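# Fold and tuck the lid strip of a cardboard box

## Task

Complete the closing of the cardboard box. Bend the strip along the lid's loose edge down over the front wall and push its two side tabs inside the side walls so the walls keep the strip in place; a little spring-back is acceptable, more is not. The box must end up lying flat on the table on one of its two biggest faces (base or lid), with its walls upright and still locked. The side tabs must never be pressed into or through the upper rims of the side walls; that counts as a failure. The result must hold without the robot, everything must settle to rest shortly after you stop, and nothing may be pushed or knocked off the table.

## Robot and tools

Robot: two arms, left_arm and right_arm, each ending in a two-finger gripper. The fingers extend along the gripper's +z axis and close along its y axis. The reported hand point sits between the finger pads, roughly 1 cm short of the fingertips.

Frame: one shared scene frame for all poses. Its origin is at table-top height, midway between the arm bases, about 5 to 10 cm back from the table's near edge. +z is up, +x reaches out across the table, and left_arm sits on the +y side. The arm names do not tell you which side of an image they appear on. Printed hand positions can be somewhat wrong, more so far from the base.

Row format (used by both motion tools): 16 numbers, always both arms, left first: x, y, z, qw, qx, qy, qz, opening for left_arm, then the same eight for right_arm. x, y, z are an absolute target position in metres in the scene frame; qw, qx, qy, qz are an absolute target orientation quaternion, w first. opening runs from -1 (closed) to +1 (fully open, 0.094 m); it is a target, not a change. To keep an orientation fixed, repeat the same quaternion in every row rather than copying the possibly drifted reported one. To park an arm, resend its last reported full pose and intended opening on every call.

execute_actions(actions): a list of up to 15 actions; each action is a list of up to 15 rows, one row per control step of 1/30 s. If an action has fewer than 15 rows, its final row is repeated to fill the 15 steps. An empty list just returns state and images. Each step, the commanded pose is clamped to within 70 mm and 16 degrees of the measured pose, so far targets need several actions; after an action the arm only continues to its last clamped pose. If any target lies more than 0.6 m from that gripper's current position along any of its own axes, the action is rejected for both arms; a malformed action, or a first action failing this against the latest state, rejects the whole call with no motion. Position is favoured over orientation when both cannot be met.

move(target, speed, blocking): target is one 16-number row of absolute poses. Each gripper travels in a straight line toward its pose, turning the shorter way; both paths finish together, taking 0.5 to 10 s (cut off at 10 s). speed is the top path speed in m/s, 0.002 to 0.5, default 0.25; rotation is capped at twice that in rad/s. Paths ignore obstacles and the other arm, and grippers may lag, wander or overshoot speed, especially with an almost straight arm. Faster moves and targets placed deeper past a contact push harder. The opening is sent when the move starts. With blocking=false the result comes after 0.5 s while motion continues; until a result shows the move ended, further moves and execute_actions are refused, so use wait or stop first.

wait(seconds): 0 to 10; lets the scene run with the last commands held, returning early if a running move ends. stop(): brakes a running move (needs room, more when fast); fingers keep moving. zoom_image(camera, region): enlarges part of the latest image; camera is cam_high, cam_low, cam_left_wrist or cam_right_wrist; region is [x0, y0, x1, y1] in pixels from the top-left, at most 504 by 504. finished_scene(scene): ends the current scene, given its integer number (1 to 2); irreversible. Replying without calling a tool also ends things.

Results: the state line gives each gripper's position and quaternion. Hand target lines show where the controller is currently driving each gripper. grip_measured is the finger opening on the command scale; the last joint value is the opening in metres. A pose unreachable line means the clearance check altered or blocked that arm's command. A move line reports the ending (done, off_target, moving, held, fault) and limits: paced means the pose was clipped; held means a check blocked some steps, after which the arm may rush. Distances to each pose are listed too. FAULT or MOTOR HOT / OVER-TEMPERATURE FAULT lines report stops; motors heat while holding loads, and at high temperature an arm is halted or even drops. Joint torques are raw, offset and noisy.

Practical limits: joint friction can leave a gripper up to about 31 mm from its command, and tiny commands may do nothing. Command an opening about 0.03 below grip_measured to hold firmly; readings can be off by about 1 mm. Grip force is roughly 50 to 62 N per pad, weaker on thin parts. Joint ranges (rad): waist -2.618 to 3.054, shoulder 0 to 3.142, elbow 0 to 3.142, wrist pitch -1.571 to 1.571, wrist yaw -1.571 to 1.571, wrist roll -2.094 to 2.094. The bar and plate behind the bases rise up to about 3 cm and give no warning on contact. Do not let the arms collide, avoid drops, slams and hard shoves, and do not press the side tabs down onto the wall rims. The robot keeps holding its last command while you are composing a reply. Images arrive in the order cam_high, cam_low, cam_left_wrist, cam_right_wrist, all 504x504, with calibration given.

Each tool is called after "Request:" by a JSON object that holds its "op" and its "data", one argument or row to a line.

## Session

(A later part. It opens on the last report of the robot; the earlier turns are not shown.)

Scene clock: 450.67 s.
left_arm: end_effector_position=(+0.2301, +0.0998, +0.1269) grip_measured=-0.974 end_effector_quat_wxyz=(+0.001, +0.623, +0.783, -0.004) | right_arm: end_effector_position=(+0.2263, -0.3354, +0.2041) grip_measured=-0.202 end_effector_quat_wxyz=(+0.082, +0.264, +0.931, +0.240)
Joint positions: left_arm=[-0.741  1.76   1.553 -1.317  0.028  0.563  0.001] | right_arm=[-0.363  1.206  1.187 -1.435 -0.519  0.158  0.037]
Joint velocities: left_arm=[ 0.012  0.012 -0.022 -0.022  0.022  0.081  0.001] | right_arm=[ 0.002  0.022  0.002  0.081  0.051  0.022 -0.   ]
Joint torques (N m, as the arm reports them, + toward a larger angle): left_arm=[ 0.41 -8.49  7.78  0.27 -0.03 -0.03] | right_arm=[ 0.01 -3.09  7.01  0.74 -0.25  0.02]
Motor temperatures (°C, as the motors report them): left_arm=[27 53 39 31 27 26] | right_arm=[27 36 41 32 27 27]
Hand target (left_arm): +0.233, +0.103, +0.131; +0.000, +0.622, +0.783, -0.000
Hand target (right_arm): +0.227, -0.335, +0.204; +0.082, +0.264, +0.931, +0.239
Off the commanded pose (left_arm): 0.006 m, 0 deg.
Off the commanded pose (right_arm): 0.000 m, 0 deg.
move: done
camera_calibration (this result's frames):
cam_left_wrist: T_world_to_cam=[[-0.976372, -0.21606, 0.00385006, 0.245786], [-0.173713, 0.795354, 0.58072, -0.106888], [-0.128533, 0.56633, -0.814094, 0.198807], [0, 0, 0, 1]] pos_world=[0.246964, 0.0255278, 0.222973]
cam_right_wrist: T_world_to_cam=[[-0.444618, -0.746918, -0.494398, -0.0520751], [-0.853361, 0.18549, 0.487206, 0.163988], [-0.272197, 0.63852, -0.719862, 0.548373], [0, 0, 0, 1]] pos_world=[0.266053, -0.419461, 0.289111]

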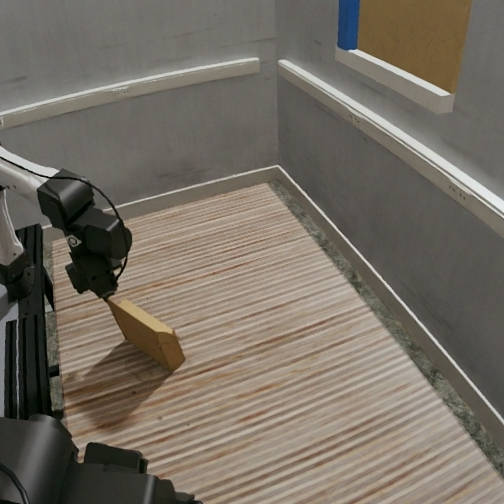

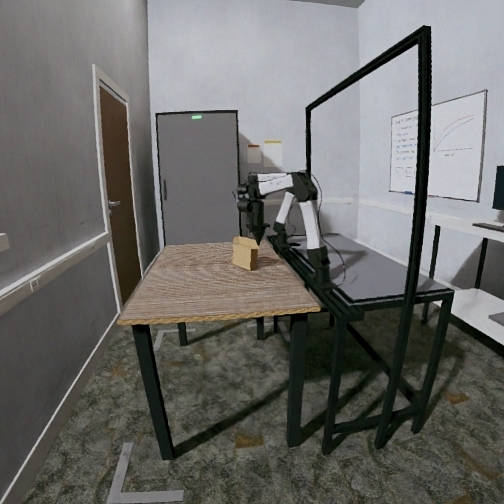

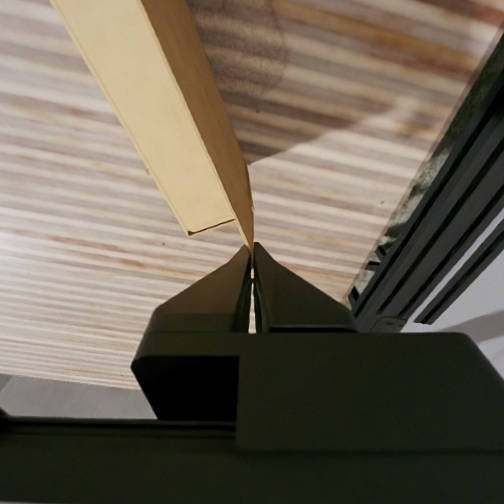

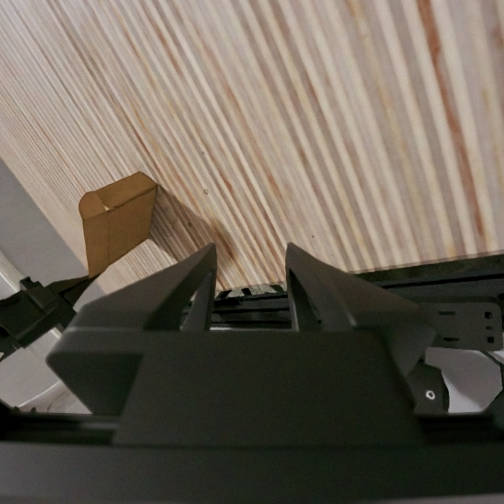

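Request:
{"op": "move", "data": {
  "target": [0.233,0.103,0.131,0,0.6225,0.7826,0,-1, 0.265,-0.07,0.06,0.41,-0.497,0.709,0.287,-1],
  "speed": 0.2
}}

Request:
{"op": "move", "data": {
  "target": [0.233,0.103,0.131,0,0.6225,0.7826,0,-1, 0.335,0.03,0.06,0.41,-0.497,0.709,0.287,-1],
  "speed": 0.05
}}

Scene clock: 460.73 s.
left_arm: end_effector_position=(+0.2301, +0.0998, +0.1269) grip_measured=-0.974 end_effector_quat_wxyz=(+0.001, +0.624, +0.782, -0.004) | right_arm: end_effector_position=(+0.2699, -0.0678, +0.0661) grip_measured=-0.980 end_effector_quat_wxyz=(+0.419, -0.487, +0.710, +0.289)
Joint positions: left_arm=[-0.741  1.76   1.553 -1.317  0.028  0.566  0.001] | right_arm=[ 0.601  1.575  0.442  0.544 -0.568 -0.358  0.001]
Joint velocities: left_arm=[ 0.022 -0.007 -0.012 -0.007 -0.051 -0.022  0.   ] | right_arm=[ 0.002 -0.012 -0.002 -0.022 -0.037 -0.037 -0.   ]
Joint torques (N m, as the arm reports them, + toward a larger angle): left_arm=[ 0.42 -8.47  7.79  0.26 -0.02 -0.02] | right_arm=[ 0.37 -4.46  5.98  2.01 -0.27  0.01]
Motor temperatures (°C, as the motors report them): left_arm=[27 52 40 31 27 26] | right_arm=[27 35 41 33 27 27]
Hand target (left_arm): +0.233, +0.103, +0.131; +0.000, +0.623, +0.783, -0.000
Hand target (right_arm): +0.266, -0.066, +0.062; +0.413, -0.494, +0.707, +0.293
Off the commanded pose (left_arm): 0.006 m, 0 deg.
Off the commanded pose (right_arm): 0.008 m, 2 deg.
move: done
camera_calibration (this result's frames):
cam_left_wrist: T_world_to_cam=[[-0.977027, -0.21308, 0.00383361, 0.245641], [-0.171296, 0.795887, 0.580708, -0.107496], [-0.126788, 0.566711, -0.814103, 0.198369], [0, 0, 0, 1]] pos_world=[0.246735, 0.0254776, 0.222975]
cam_right_wrist: T_world_to_cam=[[0.936259, -0.351311, -0.000490979, -0.279566], [-0.318283, -0.847645, -0.424492, 0.0646003], [0.148712, 0.397591, -0.905431, 0.172335], [0, 0, 0, 1]] pos_world=[0.256679, -0.111975, 0.183322]

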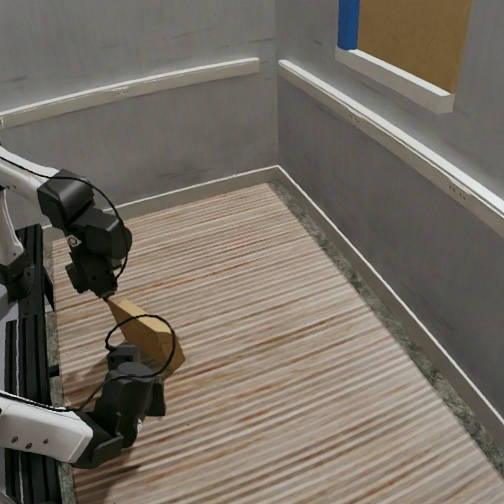

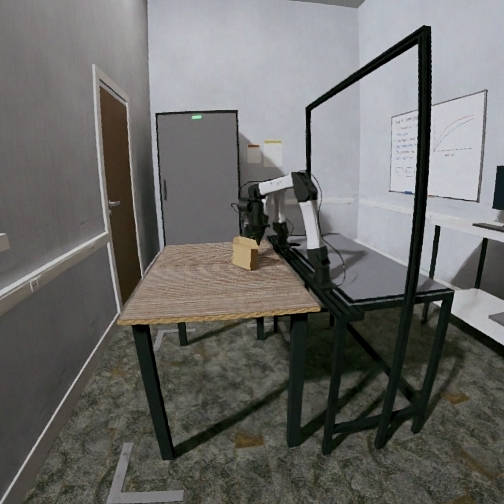

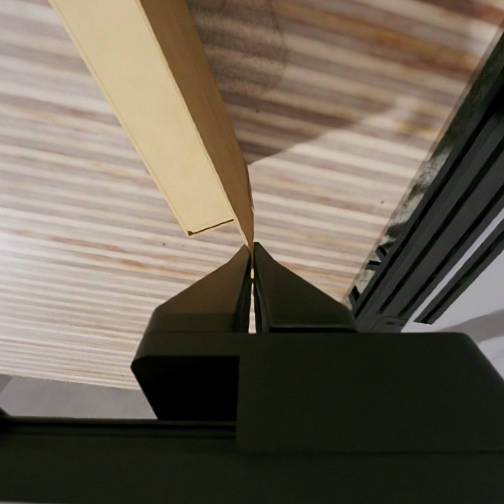

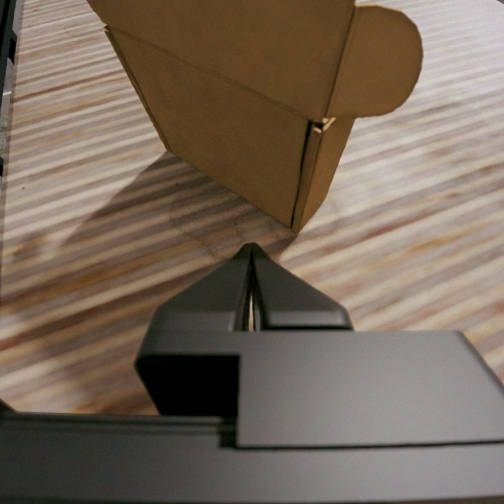

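Scene clock: 463.37 s.
left_arm: end_effector_position=(+0.2301, +0.0998, +0.1269) grip_measured=-0.974 end_effector_quat_wxyz=(+0.001, +0.624, +0.782, -0.004) | right_arm: end_effector_position=(+0.3330, +0.0246, +0.0615) grip_measured=-0.980 end_effector_quat_wxyz=(+0.414, -0.498, +0.706, +0.288)
Joint positions: left_arm=[-0.741  1.76   1.553 -1.317  0.028  0.566  0.001] | right_arm=[ 0.731  1.924  0.874  0.484 -0.471 -0.303  0.001]
Joint velocities: left_arm=[ 0.012 -0.002 -0.012 -0.037 -0.051 -0.007 -0.   ] | right_arm=[-0.002 -0.017  0.012 -0.022 -0.037 -0.066 -0.   ]
Joint torques (N m, as the arm reports them, + toward a larger angle): left_arm=[ 0.44 -8.45  7.81  0.26 -0.02 -0.03] | right_arm=[ 0.79 -7.77  8.29  1.88 -0.12  0.12]
Motor temperatures (°C, as the motors report them): left_arm=[27 52 40 31 27 26] | right_arm=[27 35 41 33 27 27]
Hand target (left_arm): +0.233, +0.103, +0.131; +0.000, +0.622, +0.783, -0.000
Hand target (right_arm): +0.335, +0.030, +0.059; +0.410, -0.496, +0.709, +0.288
Off the commanded pose (left_arm): 0.006 m, 0 deg.
Off the commanded pose (right_arm): 0.006 m, 1 deg.
move: done
camera_calibration (this result's frames):
cam_left_wrist: T_world_to_cam=[[-0.977027, -0.21308, 0.00383361, 0.245641], [-0.171296, 0.795887, 0.580708, -0.107496], [-0.126788, 0.566711, -0.814103, 0.198369], [0, 0, 0, 1]] pos_world=[0.246735, 0.0254776, 0.222975]
cam_right_wrist: T_world_to_cam=[[0.943837, -0.33033, 0.00738297, -0.309687], [-0.29762, -0.859657, -0.415225, 0.153879], [0.143508, 0.389707, -0.909689, 0.124212], [0, 0, 0, 1]] pos_world=[0.320266, -0.0184219, 0.179175]

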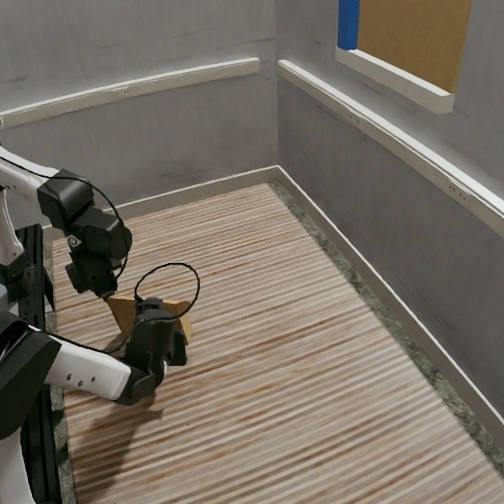

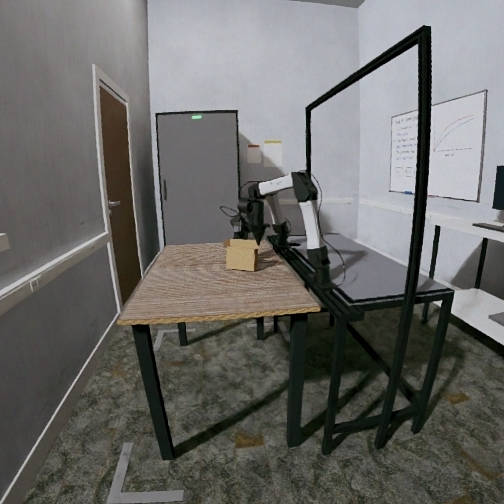

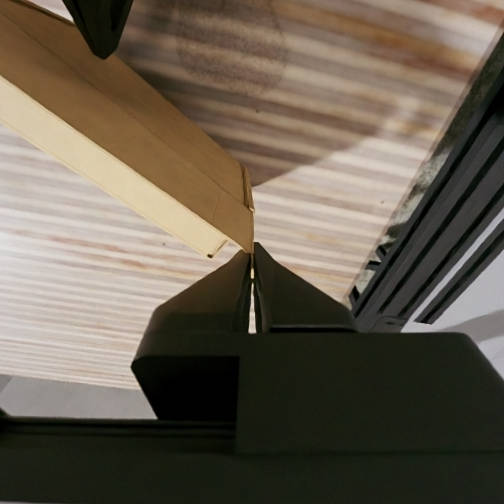

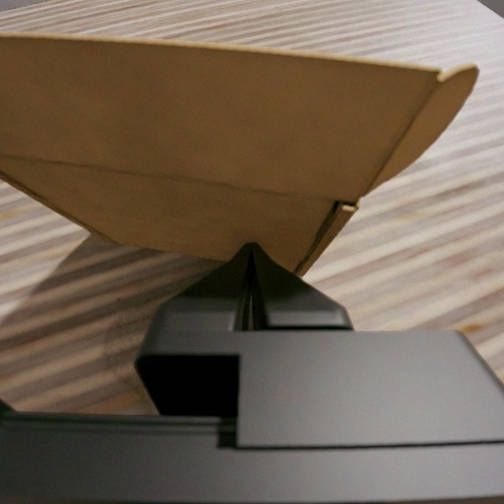

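Works. Continue.

Request:
{"op": "move", "data": {
  "target": [0.233,0.103,0.131,0,0.6225,0.7826,0,-1, 0.352,0.105,0.06,0.41,-0.497,0.709,0.287,-1],
  "speed": 0.04
}}

Request:
{"op": "zoom_image", "data": {
  "camera": "cam_low",
  "region": [205,215,285,280]
}}

Scene clock: 469.37 s.
left_arm: end_effector_position=(+0.2302, +0.1005, +0.1269) grip_measured=-0.974 end_effector_quat_wxyz=(-0.000, +0.624, +0.782, -0.002) | right_arm: end_effector_position=(+0.3504, +0.0979, +0.0595) grip_measured=-0.980 end_effector_quat_wxyz=(+0.409, -0.498, +0.709, +0.287)
Joint positions: left_arm=[-0.741  1.76   1.553 -1.318  0.024  0.566  0.001] | right_arm=[ 0.846  2.105  1.166  0.39  -0.371 -0.237  0.001]
Joint velocities: left_arm=[ 0.002  0.022 -0.007  0.007 -0.051 -0.037 -0.001] | right_arm=[-0.017  0.017 -0.002 -0.037  0.022 -0.066 -0.   ]
Joint torques (N m, as the arm reports them, + toward a larger angle): left_arm=[ 0.35 -8.46  7.78  0.26  0.   -0.04] | right_arm=[ 0.49 -9.74  8.85  2.   -0.14  0.11]
Motor temperatures (°C, as the motors report them): left_arm=[27 52 40 31 27 26] | right_arm=[27 36 41 34 27 27]
Hand target (left_arm): +0.233, +0.103, +0.131; +0.000, +0.622, +0.783, -0.000
Hand target (right_arm): +0.352, +0.105, +0.060; +0.410, -0.496, +0.709, +0.288
Off the commanded pose (left_arm): 0.006 m, 0 deg.
Off the commanded pose (right_arm): 0.007 m, 0 deg.
move: done
camera_calibration (this result's frames):
cam_left_wrist: T_world_to_cam=[[-0.977023, -0.213123, 0.00210211, 0.2461], [-0.171944, 0.793995, 0.583102, -0.107947], [-0.125942, 0.569343, -0.812396, 0.197343], [0, 0, 0, 1]] pos_world=[0.246738, 0.0258039, 0.222747]
cam_right_wrist: T_world_to_cam=[[0.94328, -0.331981, 0.00325366, -0.301329], [-0.302223, -0.862702, -0.405471, 0.22259], [0.137416, 0.38149, -0.914102, 0.0945755], [0, 0, 0, 1]] pos_world=[0.338514, 0.0559138, 0.177686]

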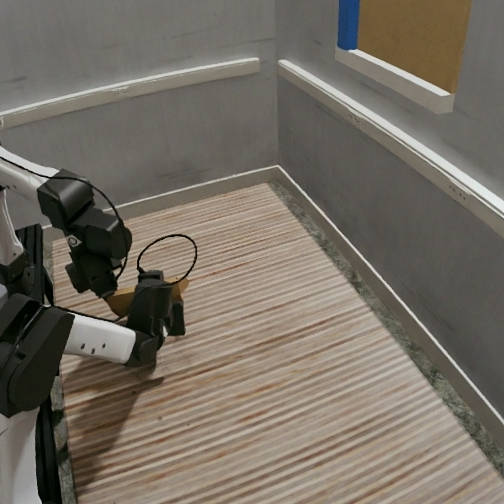

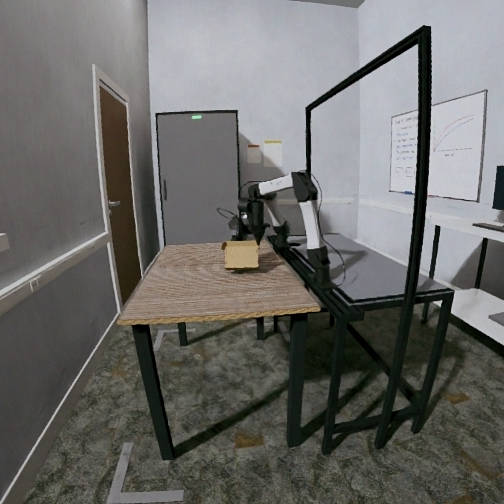

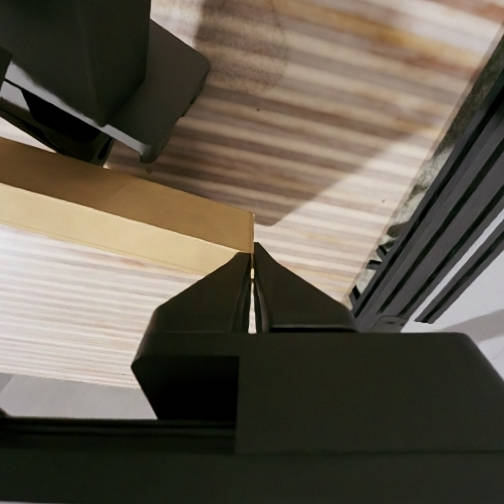

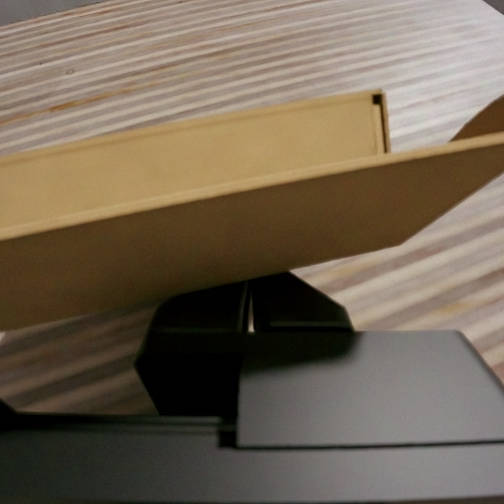

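Region (205, 215, 285, 280) of cam_low's 504x504 image, scaled by 6.300, with more detail than that image has; it fills the top 410 rows of this view, and the rest is white.

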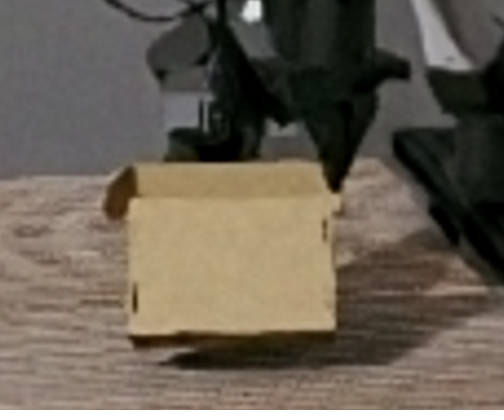

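Request:
{"op": "move", "data": {
  "target": [0.233,0.103,0.131,0,0.6225,0.7826,0,-1, 0.352,0.03,0.07,0.41,-0.497,0.709,0.287,-1],
  "speed": 0.04
}}

Request:
{"op": "move", "data": {
  "target": [0.233,0.103,0.131,0,0.6225,0.7826,0,-1, 0.357,0.03,0.115,0.41,-0.497,0.709,0.287,-1],
  "speed": 0.06
}}

Request:
{"op": "move", "data": {
  "target": [0.233,0.103,0.131,0,0.6225,0.7826,0,-1, 0.357,0.095,0.115,0.41,-0.497,0.709,0.287,-1],
  "speed": 0.03
}}

Request:
{"op": "zoom_image", "data": {
  "camera": "cam_low",
  "region": [205,215,285,280]
}}

Scene clock: 477.37 s.
left_arm: end_effector_position=(+0.2301, +0.1005, +0.1269) grip_measured=-0.974 end_effector_quat_wxyz=(-0.000, +0.624, +0.782, -0.002) | right_arm: end_effector_position=(+0.3579, +0.0355, +0.0731) grip_measured=-0.980 end_effector_quat_wxyz=(+0.414, -0.494, +0.710, +0.284)
Joint positions: left_arm=[-0.741  1.76   1.553 -1.318  0.024  0.566  0.001] | right_arm=[ 0.717  1.962  1.005  0.388 -0.47  -0.305  0.001]
Joint velocities: left_arm=[ 0.017 -0.012  0.002 -0.037 -0.051  0.051 -0.001] | right_arm=[ 0.022  0.022  0.007 -0.066 -0.007  0.007 -0.   ]
Joint torques (N m, as the arm reports them, + toward a larger angle): left_arm=[ 0.42 -8.43  7.83  0.27 -0.01 -0.03] | right_arm=[ -0.7  -10.63   4.95   2.09  -0.28   0.  ]
Motor temperatures (°C, as the motors report them): left_arm=[27 52 40 31 26 26] | right_arm=[27 38 42 36 27 27]
Hand target (left_arm): +0.233, +0.103, +0.131; +0.000, +0.622, +0.783, -0.000
Hand target (right_arm): +0.352, +0.030, +0.070; +0.410, -0.497, +0.709, +0.286
Off the commanded pose (left_arm): 0.006 m, 0 deg.
Off the commanded pose (right_arm): 0.009 m, 1 deg.
move: done
camera_calibration (this result's frames):
cam_left_wrist: T_world_to_cam=[[-0.977021, -0.213132, 0.00230951, 0.246023], [-0.171792, 0.793837, 0.583362, -0.108063], [-0.126166, 0.56956, -0.812209, 0.197303], [0, 0, 0, 1]] pos_world=[0.246698, 0.0258443, 0.222723]
cam_right_wrist: T_world_to_cam=[[0.939458, -0.34257, 0.00804313, -0.327821], [-0.309108, -0.857356, -0.411574, 0.179242], [0.147889, 0.384171, -0.911341, 0.125718], [0, 0, 0, 1]] pos_world=[0.344787, -0.00692433, 0.19098]

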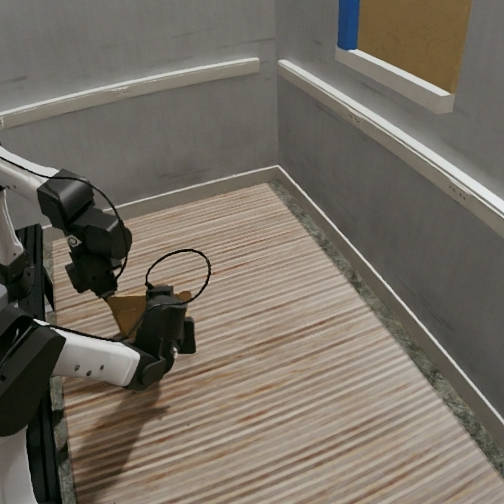

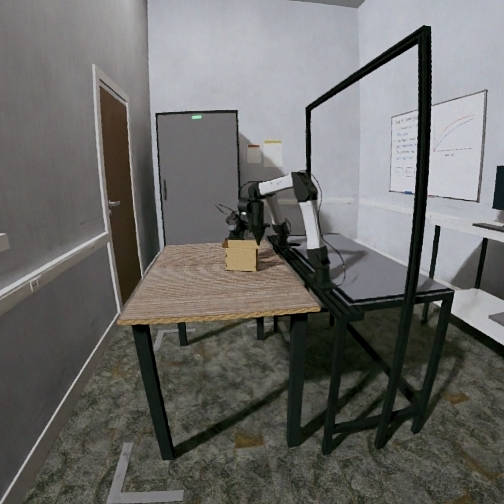

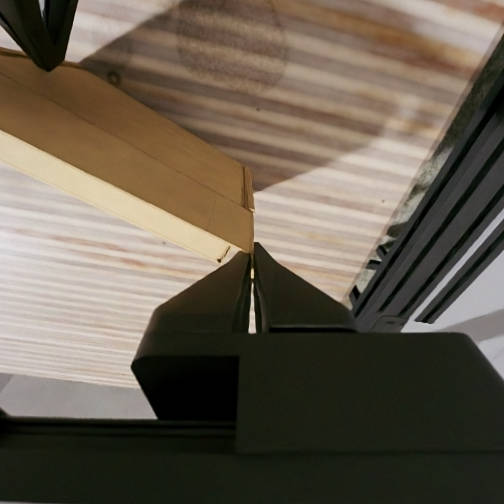

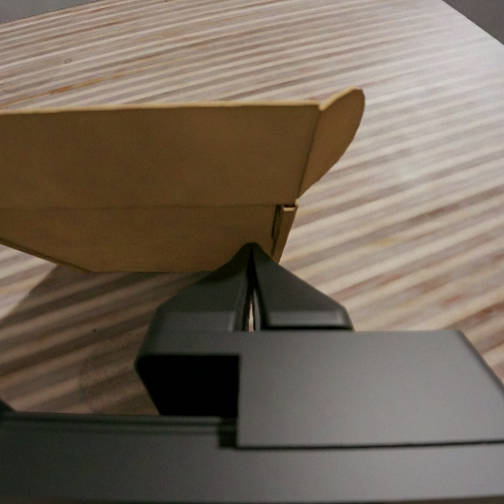

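Scene clock: 478.60 s.
left_arm: end_effector_position=(+0.2301, +0.1005, +0.1269) grip_measured=-0.974 end_effector_quat_wxyz=(-0.000, +0.624, +0.782, -0.002) | right_arm: end_effector_position=(+0.3520, +0.0287, +0.1034) grip_measured=-0.980 end_effector_quat_wxyz=(+0.400, -0.495, +0.716, +0.286)
Joint positions: left_arm=[-0.741  1.76   1.553 -1.318  0.024  0.566  0.001] | right_arm=[ 0.711  1.859  1.035  0.222 -0.48  -0.31   0.001]
Joint velocities: left_arm=[ 0.007 -0.007 -0.007 -0.037  0.022  0.066  0.   ] | right_arm=[-0.012  0.007  0.012  0.037  0.037 -0.007 -0.001]
Joint torques (N m, as the arm reports them, + toward a larger angle): left_arm=[ 0.41 -8.47  7.79  0.27  0.   -0.03] | right_arm=[ -0.91 -10.15   9.05   1.87  -0.26  -0.01]
Motor temperatures (°C, as the motors report them): left_arm=[27 52 40 31 26 26] | right_arm=[27 39 42 36 27 27]
Hand target (left_arm): +0.233, +0.103, +0.131; +0.000, +0.622, +0.783, -0.000
Hand target (right_arm): +0.357, +0.030, +0.115; +0.410, -0.497, +0.709, +0.287
Off the commanded pose (left_arm): 0.006 m, 0 deg.
Off the commanded pose (right_arm): 0.013 m, 1 deg.
move: off_target (right_arm)
camera_calibration (this result's frames):
cam_left_wrist: T_world_to_cam=[[-0.977021, -0.213132, 0.00230951, 0.246023], [-0.171792, 0.793837, 0.583362, -0.108063], [-0.126166, 0.56956, -0.812209, 0.197303], [0, 0, 0, 1]] pos_world=[0.246698, 0.0258443, 0.222723]
cam_right_wrist: T_world_to_cam=[[0.940757, -0.338915, -0.0106288, -0.323494], [-0.316136, -0.86533, -0.388924, 0.18437], [0.122615, 0.369243, -0.921208, 0.16714], [0, 0, 0, 1]] pos_world=[0.342121, -0.0118106, 0.222238]

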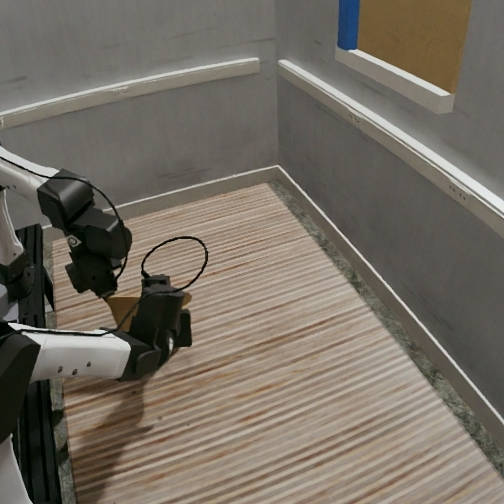

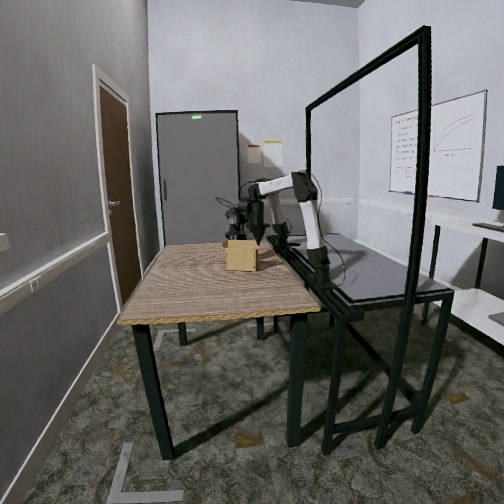

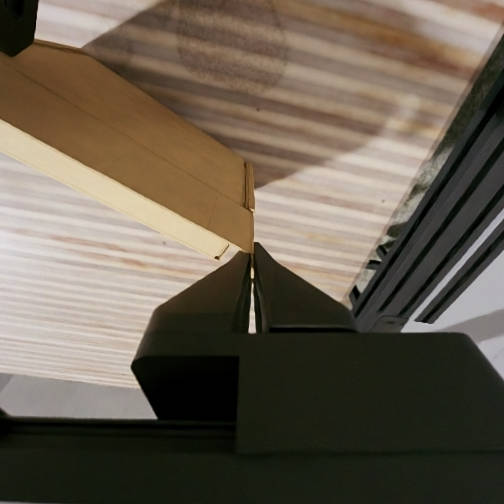

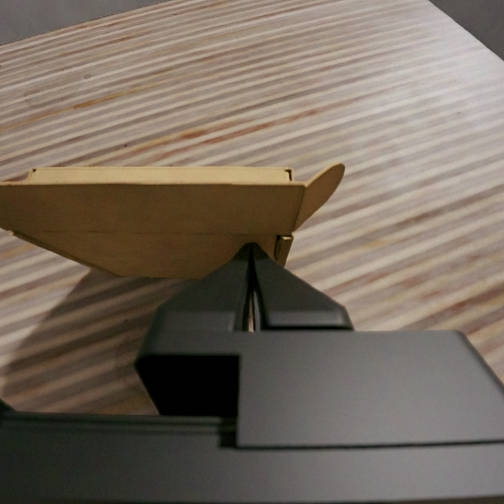

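Scene clock: 481.10 s.
left_arm: end_effector_position=(+0.2311, +0.1016, +0.1270) grip_measured=-0.974 end_effector_quat_wxyz=(-0.000, +0.622, +0.783, -0.001) | right_arm: end_effector_position=(+0.3560, +0.0869, +0.1129) grip_measured=-0.980 end_effector_quat_wxyz=(+0.408, -0.497, +0.711, +0.285)
Joint positions: left_arm=[-0.737  1.76   1.553 -1.319  0.023  0.566  0.001] | right_arm=[ 0.82   1.972  1.22   0.193 -0.388 -0.25   0.001]
Joint velocities: left_arm=[ 0.002  0.017 -0.002 -0.051 -0.007 -0.037  0.   ] | right_arm=[-0.002 -0.002  0.007  0.022  0.022 -0.007  0.   ]
Joint torques (N m, as the arm reports them, + toward a larger angle): left_arm=[ 0.13 -8.43  7.81  0.27  0.01 -0.03] | right_arm=[ 0.75 -9.4   9.53  2.01 -0.14  0.14]
Motor temperatures (°C, as the motors report them): left_arm=[27 52 41 31 26 26] | right_arm=[27 39 42 36 27 27]
Hand target (left_arm): +0.233, +0.103, +0.131; +0.000, +0.623, +0.783, +0.000
Hand target (right_arm): +0.357, +0.095, +0.115; +0.410, -0.497, +0.709, +0.288
Off the commanded pose (left_arm): 0.005 m, 0 deg.
Off the commanded pose (right_arm): 0.008 m, 0 deg.
move: done
camera_calibration (this result's frames):
cam_left_wrist: T_world_to_cam=[[-0.976284, -0.216491, 0.000747335, 0.247582], [-0.175235, 0.792256, 0.584485, -0.10797], [-0.127128, 0.570493, -0.811404, 0.196841], [0, 0, 0, 1]] pos_world=[0.247814, 0.0268422, 0.222639]
cam_right_wrist: T_world_to_cam=[[0.941652, -0.336572, 0.00334884, -0.309456], [-0.307025, -0.862978, -0.401254, 0.237684], [0.137941, 0.376813, -0.915961, 0.147186], [0, 0, 0, 1]] pos_world=[0.344072, 0.0454999, 0.231225]

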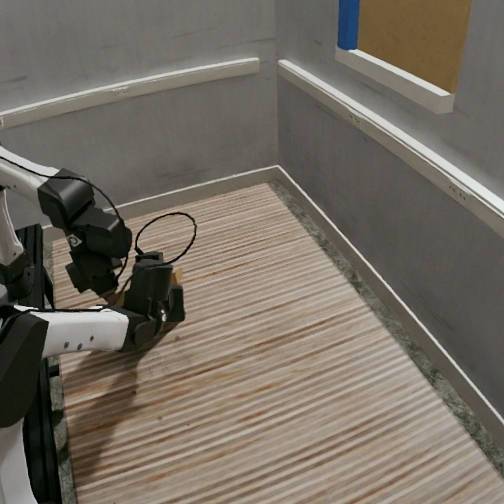

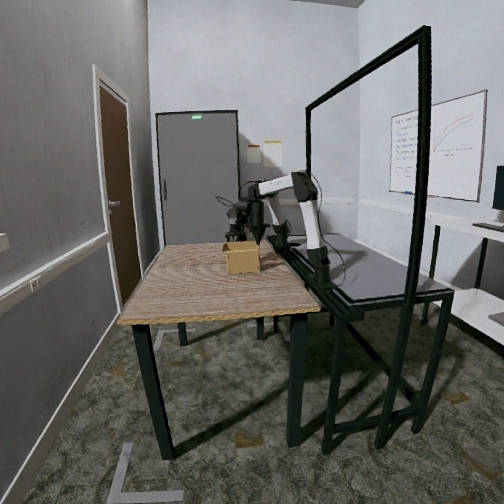

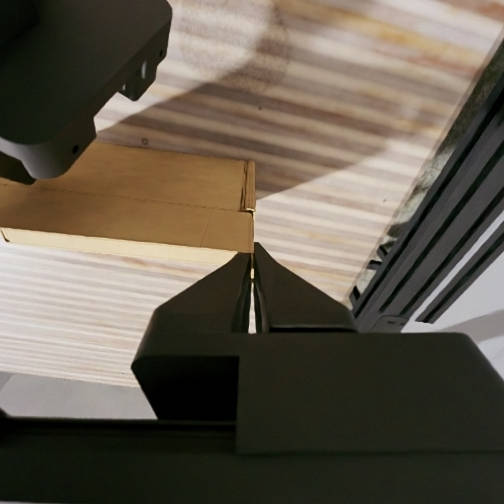

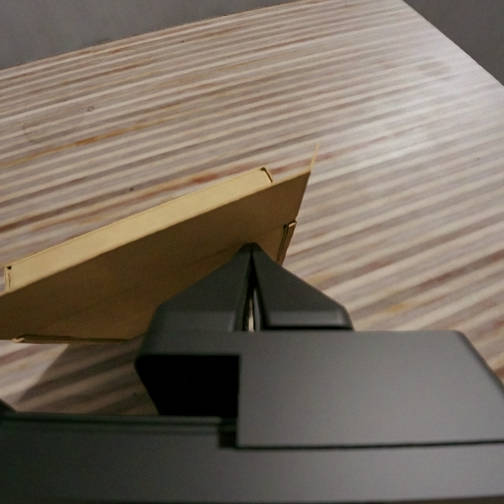

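Region (205, 215, 285, 280) of cam_low's 504x504 image, scaled by 6.300, with more detail than that image has; it fills the top 410 rows of this view, and the rest is white.

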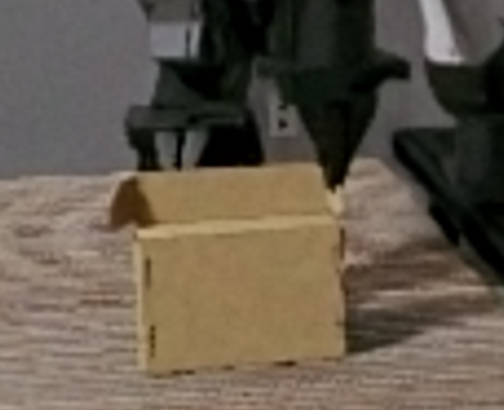

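Request:
{"op": "move", "data": {
  "target": [0.233,0.103,0.131,0,0.6225,0.7826,0,-1, 0.355,0.113,0.115,0.41,-0.497,0.709,0.287,-1],
  "speed": 0.02
}}

Request:
{"op": "zoom_image", "data": {
  "camera": "cam_low",
  "region": [235,225,275,260]
}}

Request:
{"op": "zoom_image", "data": {
  "camera": "cam_left_wrist",
  "region": [100,150,300,290]
}}

Scene clock: 485.73 s.
left_arm: end_effector_position=(+0.2313, +0.1019, +0.1270) grip_measured=-0.974 end_effector_quat_wxyz=(-0.000, +0.622, +0.783, +0.000) | right_arm: end_effector_position=(+0.3552, +0.1042, +0.1132) grip_measured=-0.980 end_effector_quat_wxyz=(+0.409, -0.496, +0.711, +0.283)
Joint positions: left_arm=[-0.737  1.76   1.553 -1.319  0.021  0.564  0.001] | right_arm=[ 0.852  2.009  1.275  0.182 -0.358 -0.232  0.001]
Joint velocities: left_arm=[-0.007  0.007  0.007  0.037  0.022 -0.007  0.   ] | right_arm=[-0.007 -0.012 -0.012 -0.007 -0.022  0.022 -0.   ]
Joint torques (N m, as the arm reports them, + toward a larger angle): left_arm=[ 0.16 -8.44  7.79  0.28  0.03  0.01] | right_arm=[ 1.11 -9.74  9.91  2.08 -0.11  0.11]
Motor temperatures (°C, as the motors report them): left_arm=[27 52 41 30 26 26] | right_arm=[27 40 43 36 27 27]
Hand target (left_arm): +0.233, +0.103, +0.131; +0.000, +0.622, +0.783, -0.000
Hand target (right_arm): +0.355, +0.113, +0.115; +0.410, -0.497, +0.709, +0.287
Off the commanded pose (left_arm): 0.005 m, 0 deg.
Off the commanded pose (right_arm): 0.009 m, 1 deg.
move: done
camera_calibration (this result's frames):
cam_left_wrist: T_world_to_cam=[[-0.975786, -0.218724, -0.000854035, 0.248172], [-0.177829, 0.791056, 0.585327, -0.107499], [-0.127349, 0.571306, -0.810797, 0.196628], [0, 0, 0, 1]] pos_world=[0.248087, 0.026984, 0.22256]
cam_right_wrist: T_world_to_cam=[[0.940812, -0.338892, 0.00507114, -0.302559], [-0.308532, -0.86253, -0.401061, 0.252968], [0.14029, 0.375758, -0.916038, 0.140424], [0, 0, 0, 1]] pos_world=[0.343, 0.0628927, 0.231623]

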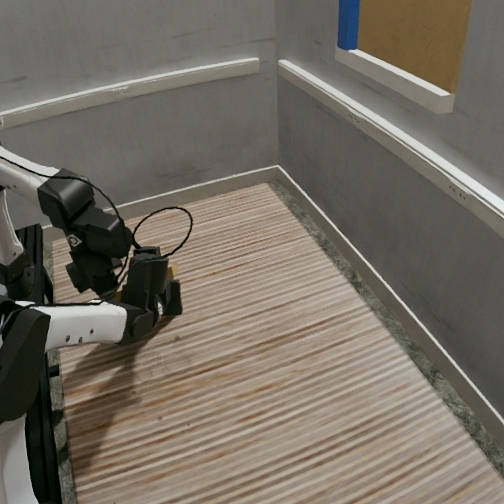

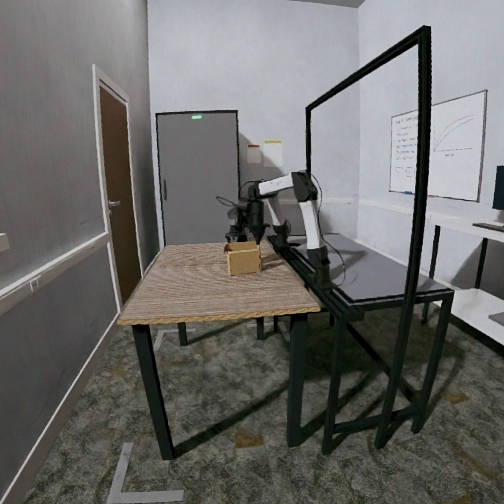

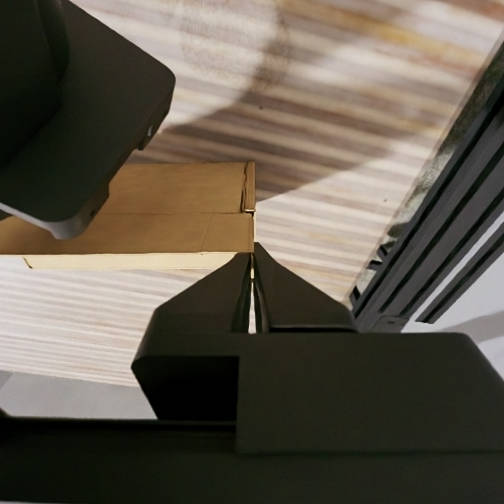

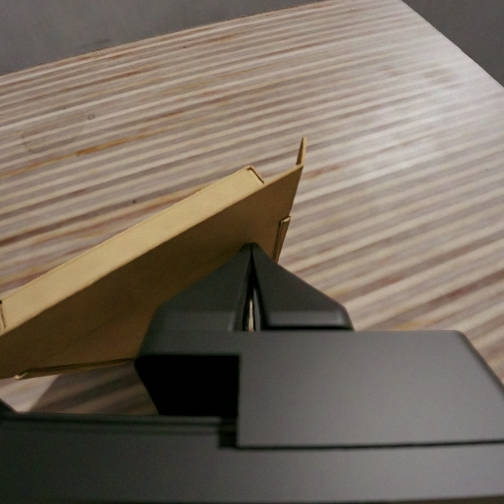

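Region (235, 225, 275, 260) of cam_low's 504x504 image, scaled by 12.600, with more detail than that image has; it fills the top 441 rows of this view, and the rest is white.

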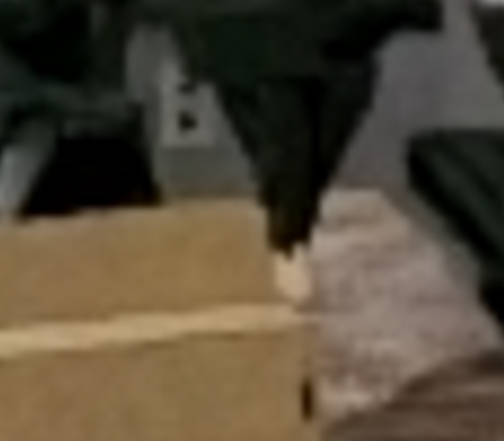

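Region (100, 150, 300, 290) of cam_left_wrist's 504x504 image, scaled by 2.520, with more detail than that image has; it fills the top 353 rows of this view, and the rest is white.

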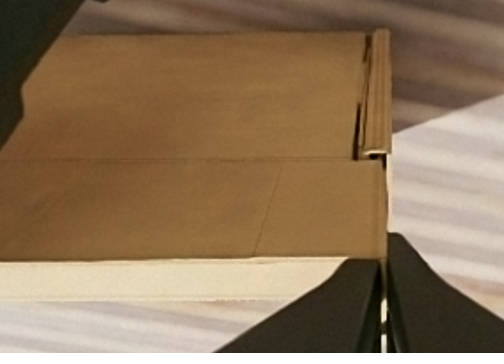

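Request:
{"op": "move", "data": {
  "target": [0.230,0.109,0.122,0.102,0.617,0.776,-0.081,-1, 0.355,0.113,0.115,0.41,-0.497,0.709,0.287,-1],
  "speed": 0.05
}}

Request:
{"op": "zoom_image", "data": {
  "camera": "cam_low",
  "region": [215,225,275,280]
}}

Request:
{"op": "zoom_image", "data": {
  "camera": "cam_left_wrist",
  "region": [100,150,300,290]
}}

Scene clock: 498.37 s.
left_arm: end_effector_position=(+0.2310, +0.1073, +0.1235) grip_measured=-0.974 end_effector_quat_wxyz=(+0.095, +0.614, +0.780, -0.078) | right_arm: end_effector_position=(+0.3560, +0.1036, +0.1127) grip_measured=-0.980 end_effector_quat_wxyz=(+0.409, -0.495, +0.713, +0.281)
Joint positions: left_arm=[-0.645  1.563  1.286 -1.055  0.177  0.628  0.001] | right_arm=[ 0.852  2.009  1.275  0.18  -0.352 -0.232  0.001]
Joint velocities: left_arm=[ 0.002 -0.002  0.002  0.051  0.066  0.037 -0.001] | right_arm=[-0.017  0.017  0.002 -0.022  0.037 -0.007  0.   ]
Joint torques (N m, as the arm reports them, + toward a larger angle): left_arm=[ 0.16 -8.34  5.17  0.97  0.18  0.09] | right_arm=[ 0.99 -9.52 10.08  2.08 -0.12  0.11]
Motor temperatures (°C, as the motors report them): left_arm=[27 51 41 31 26 26] | right_arm=[27 41 44 37 27 27]
Hand target (left_arm): +0.230, +0.109, +0.122; +0.101, +0.618, +0.775, -0.082
Hand target (right_arm): +0.355, +0.113, +0.115; +0.410, -0.497, +0.709, +0.287
Off the commanded pose (left_arm): 0.002 m, 1 deg.
Off the commanded pose (right_arm): 0.010 m, 1 deg.
move: done
camera_calibration (this result's frames):
cam_left_wrist: T_world_to_cam=[[-0.973978, -0.226627, 0.00280131, 0.249056], [-0.209614, 0.905423, 0.369151, -0.088045], [-0.0861959, 0.358957, -0.929365, 0.218609], [0, 0, 0, 1]] pos_world=[0.242963, 0.0576894, 0.234972]
cam_right_wrist: T_world_to_cam=[[0.938995, -0.34386, 0.00694274, -0.302522], [-0.312836, -0.862315, -0.398178, 0.253595], [0.142904, 0.371716, -0.917282, 0.139657], [0, 0, 0, 1]] pos_world=[0.343443, 0.0627407, 0.231181]

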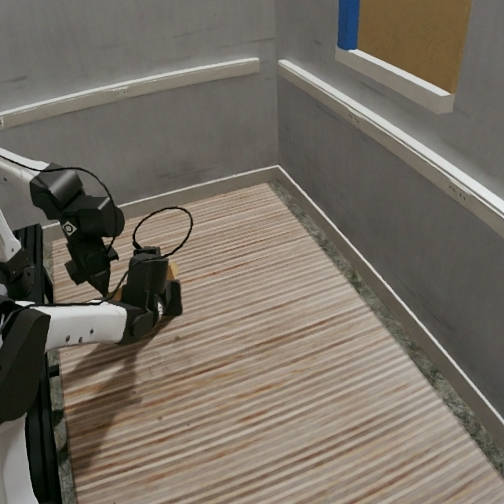

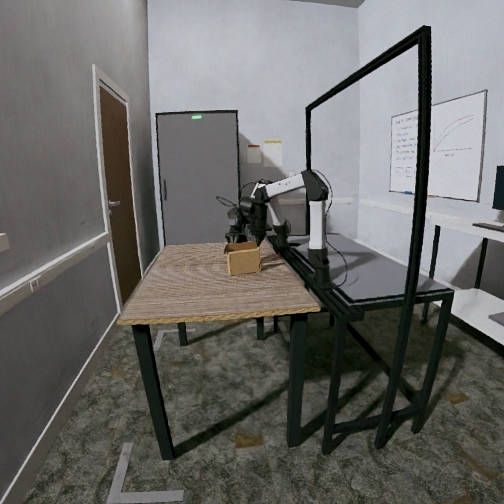

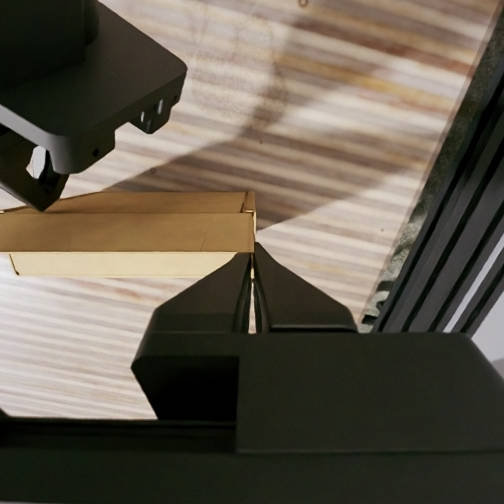

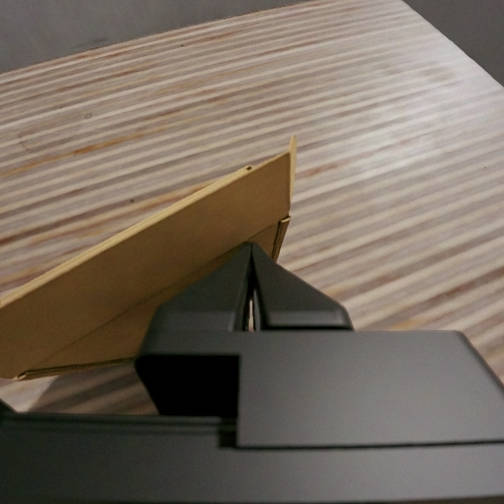

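Region (215, 225, 275, 280) of cam_low's 504x504 image, scaled by 8.400, with more detail than that image has; it fills the top 462 rows of this view, and the rest is white.

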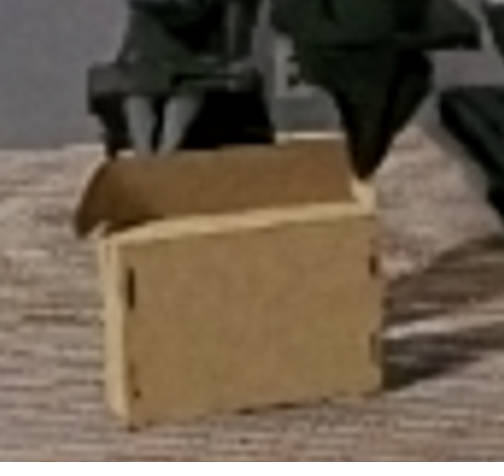

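Region (100, 150, 300, 290) of cam_left_wrist's 504x504 image, scaled by 2.520, with more detail than that image has; it fills the top 353 rows of this view, and the rest is white.

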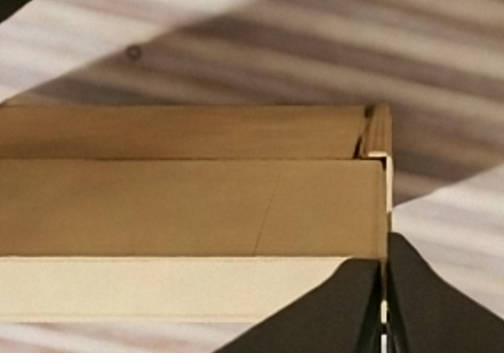

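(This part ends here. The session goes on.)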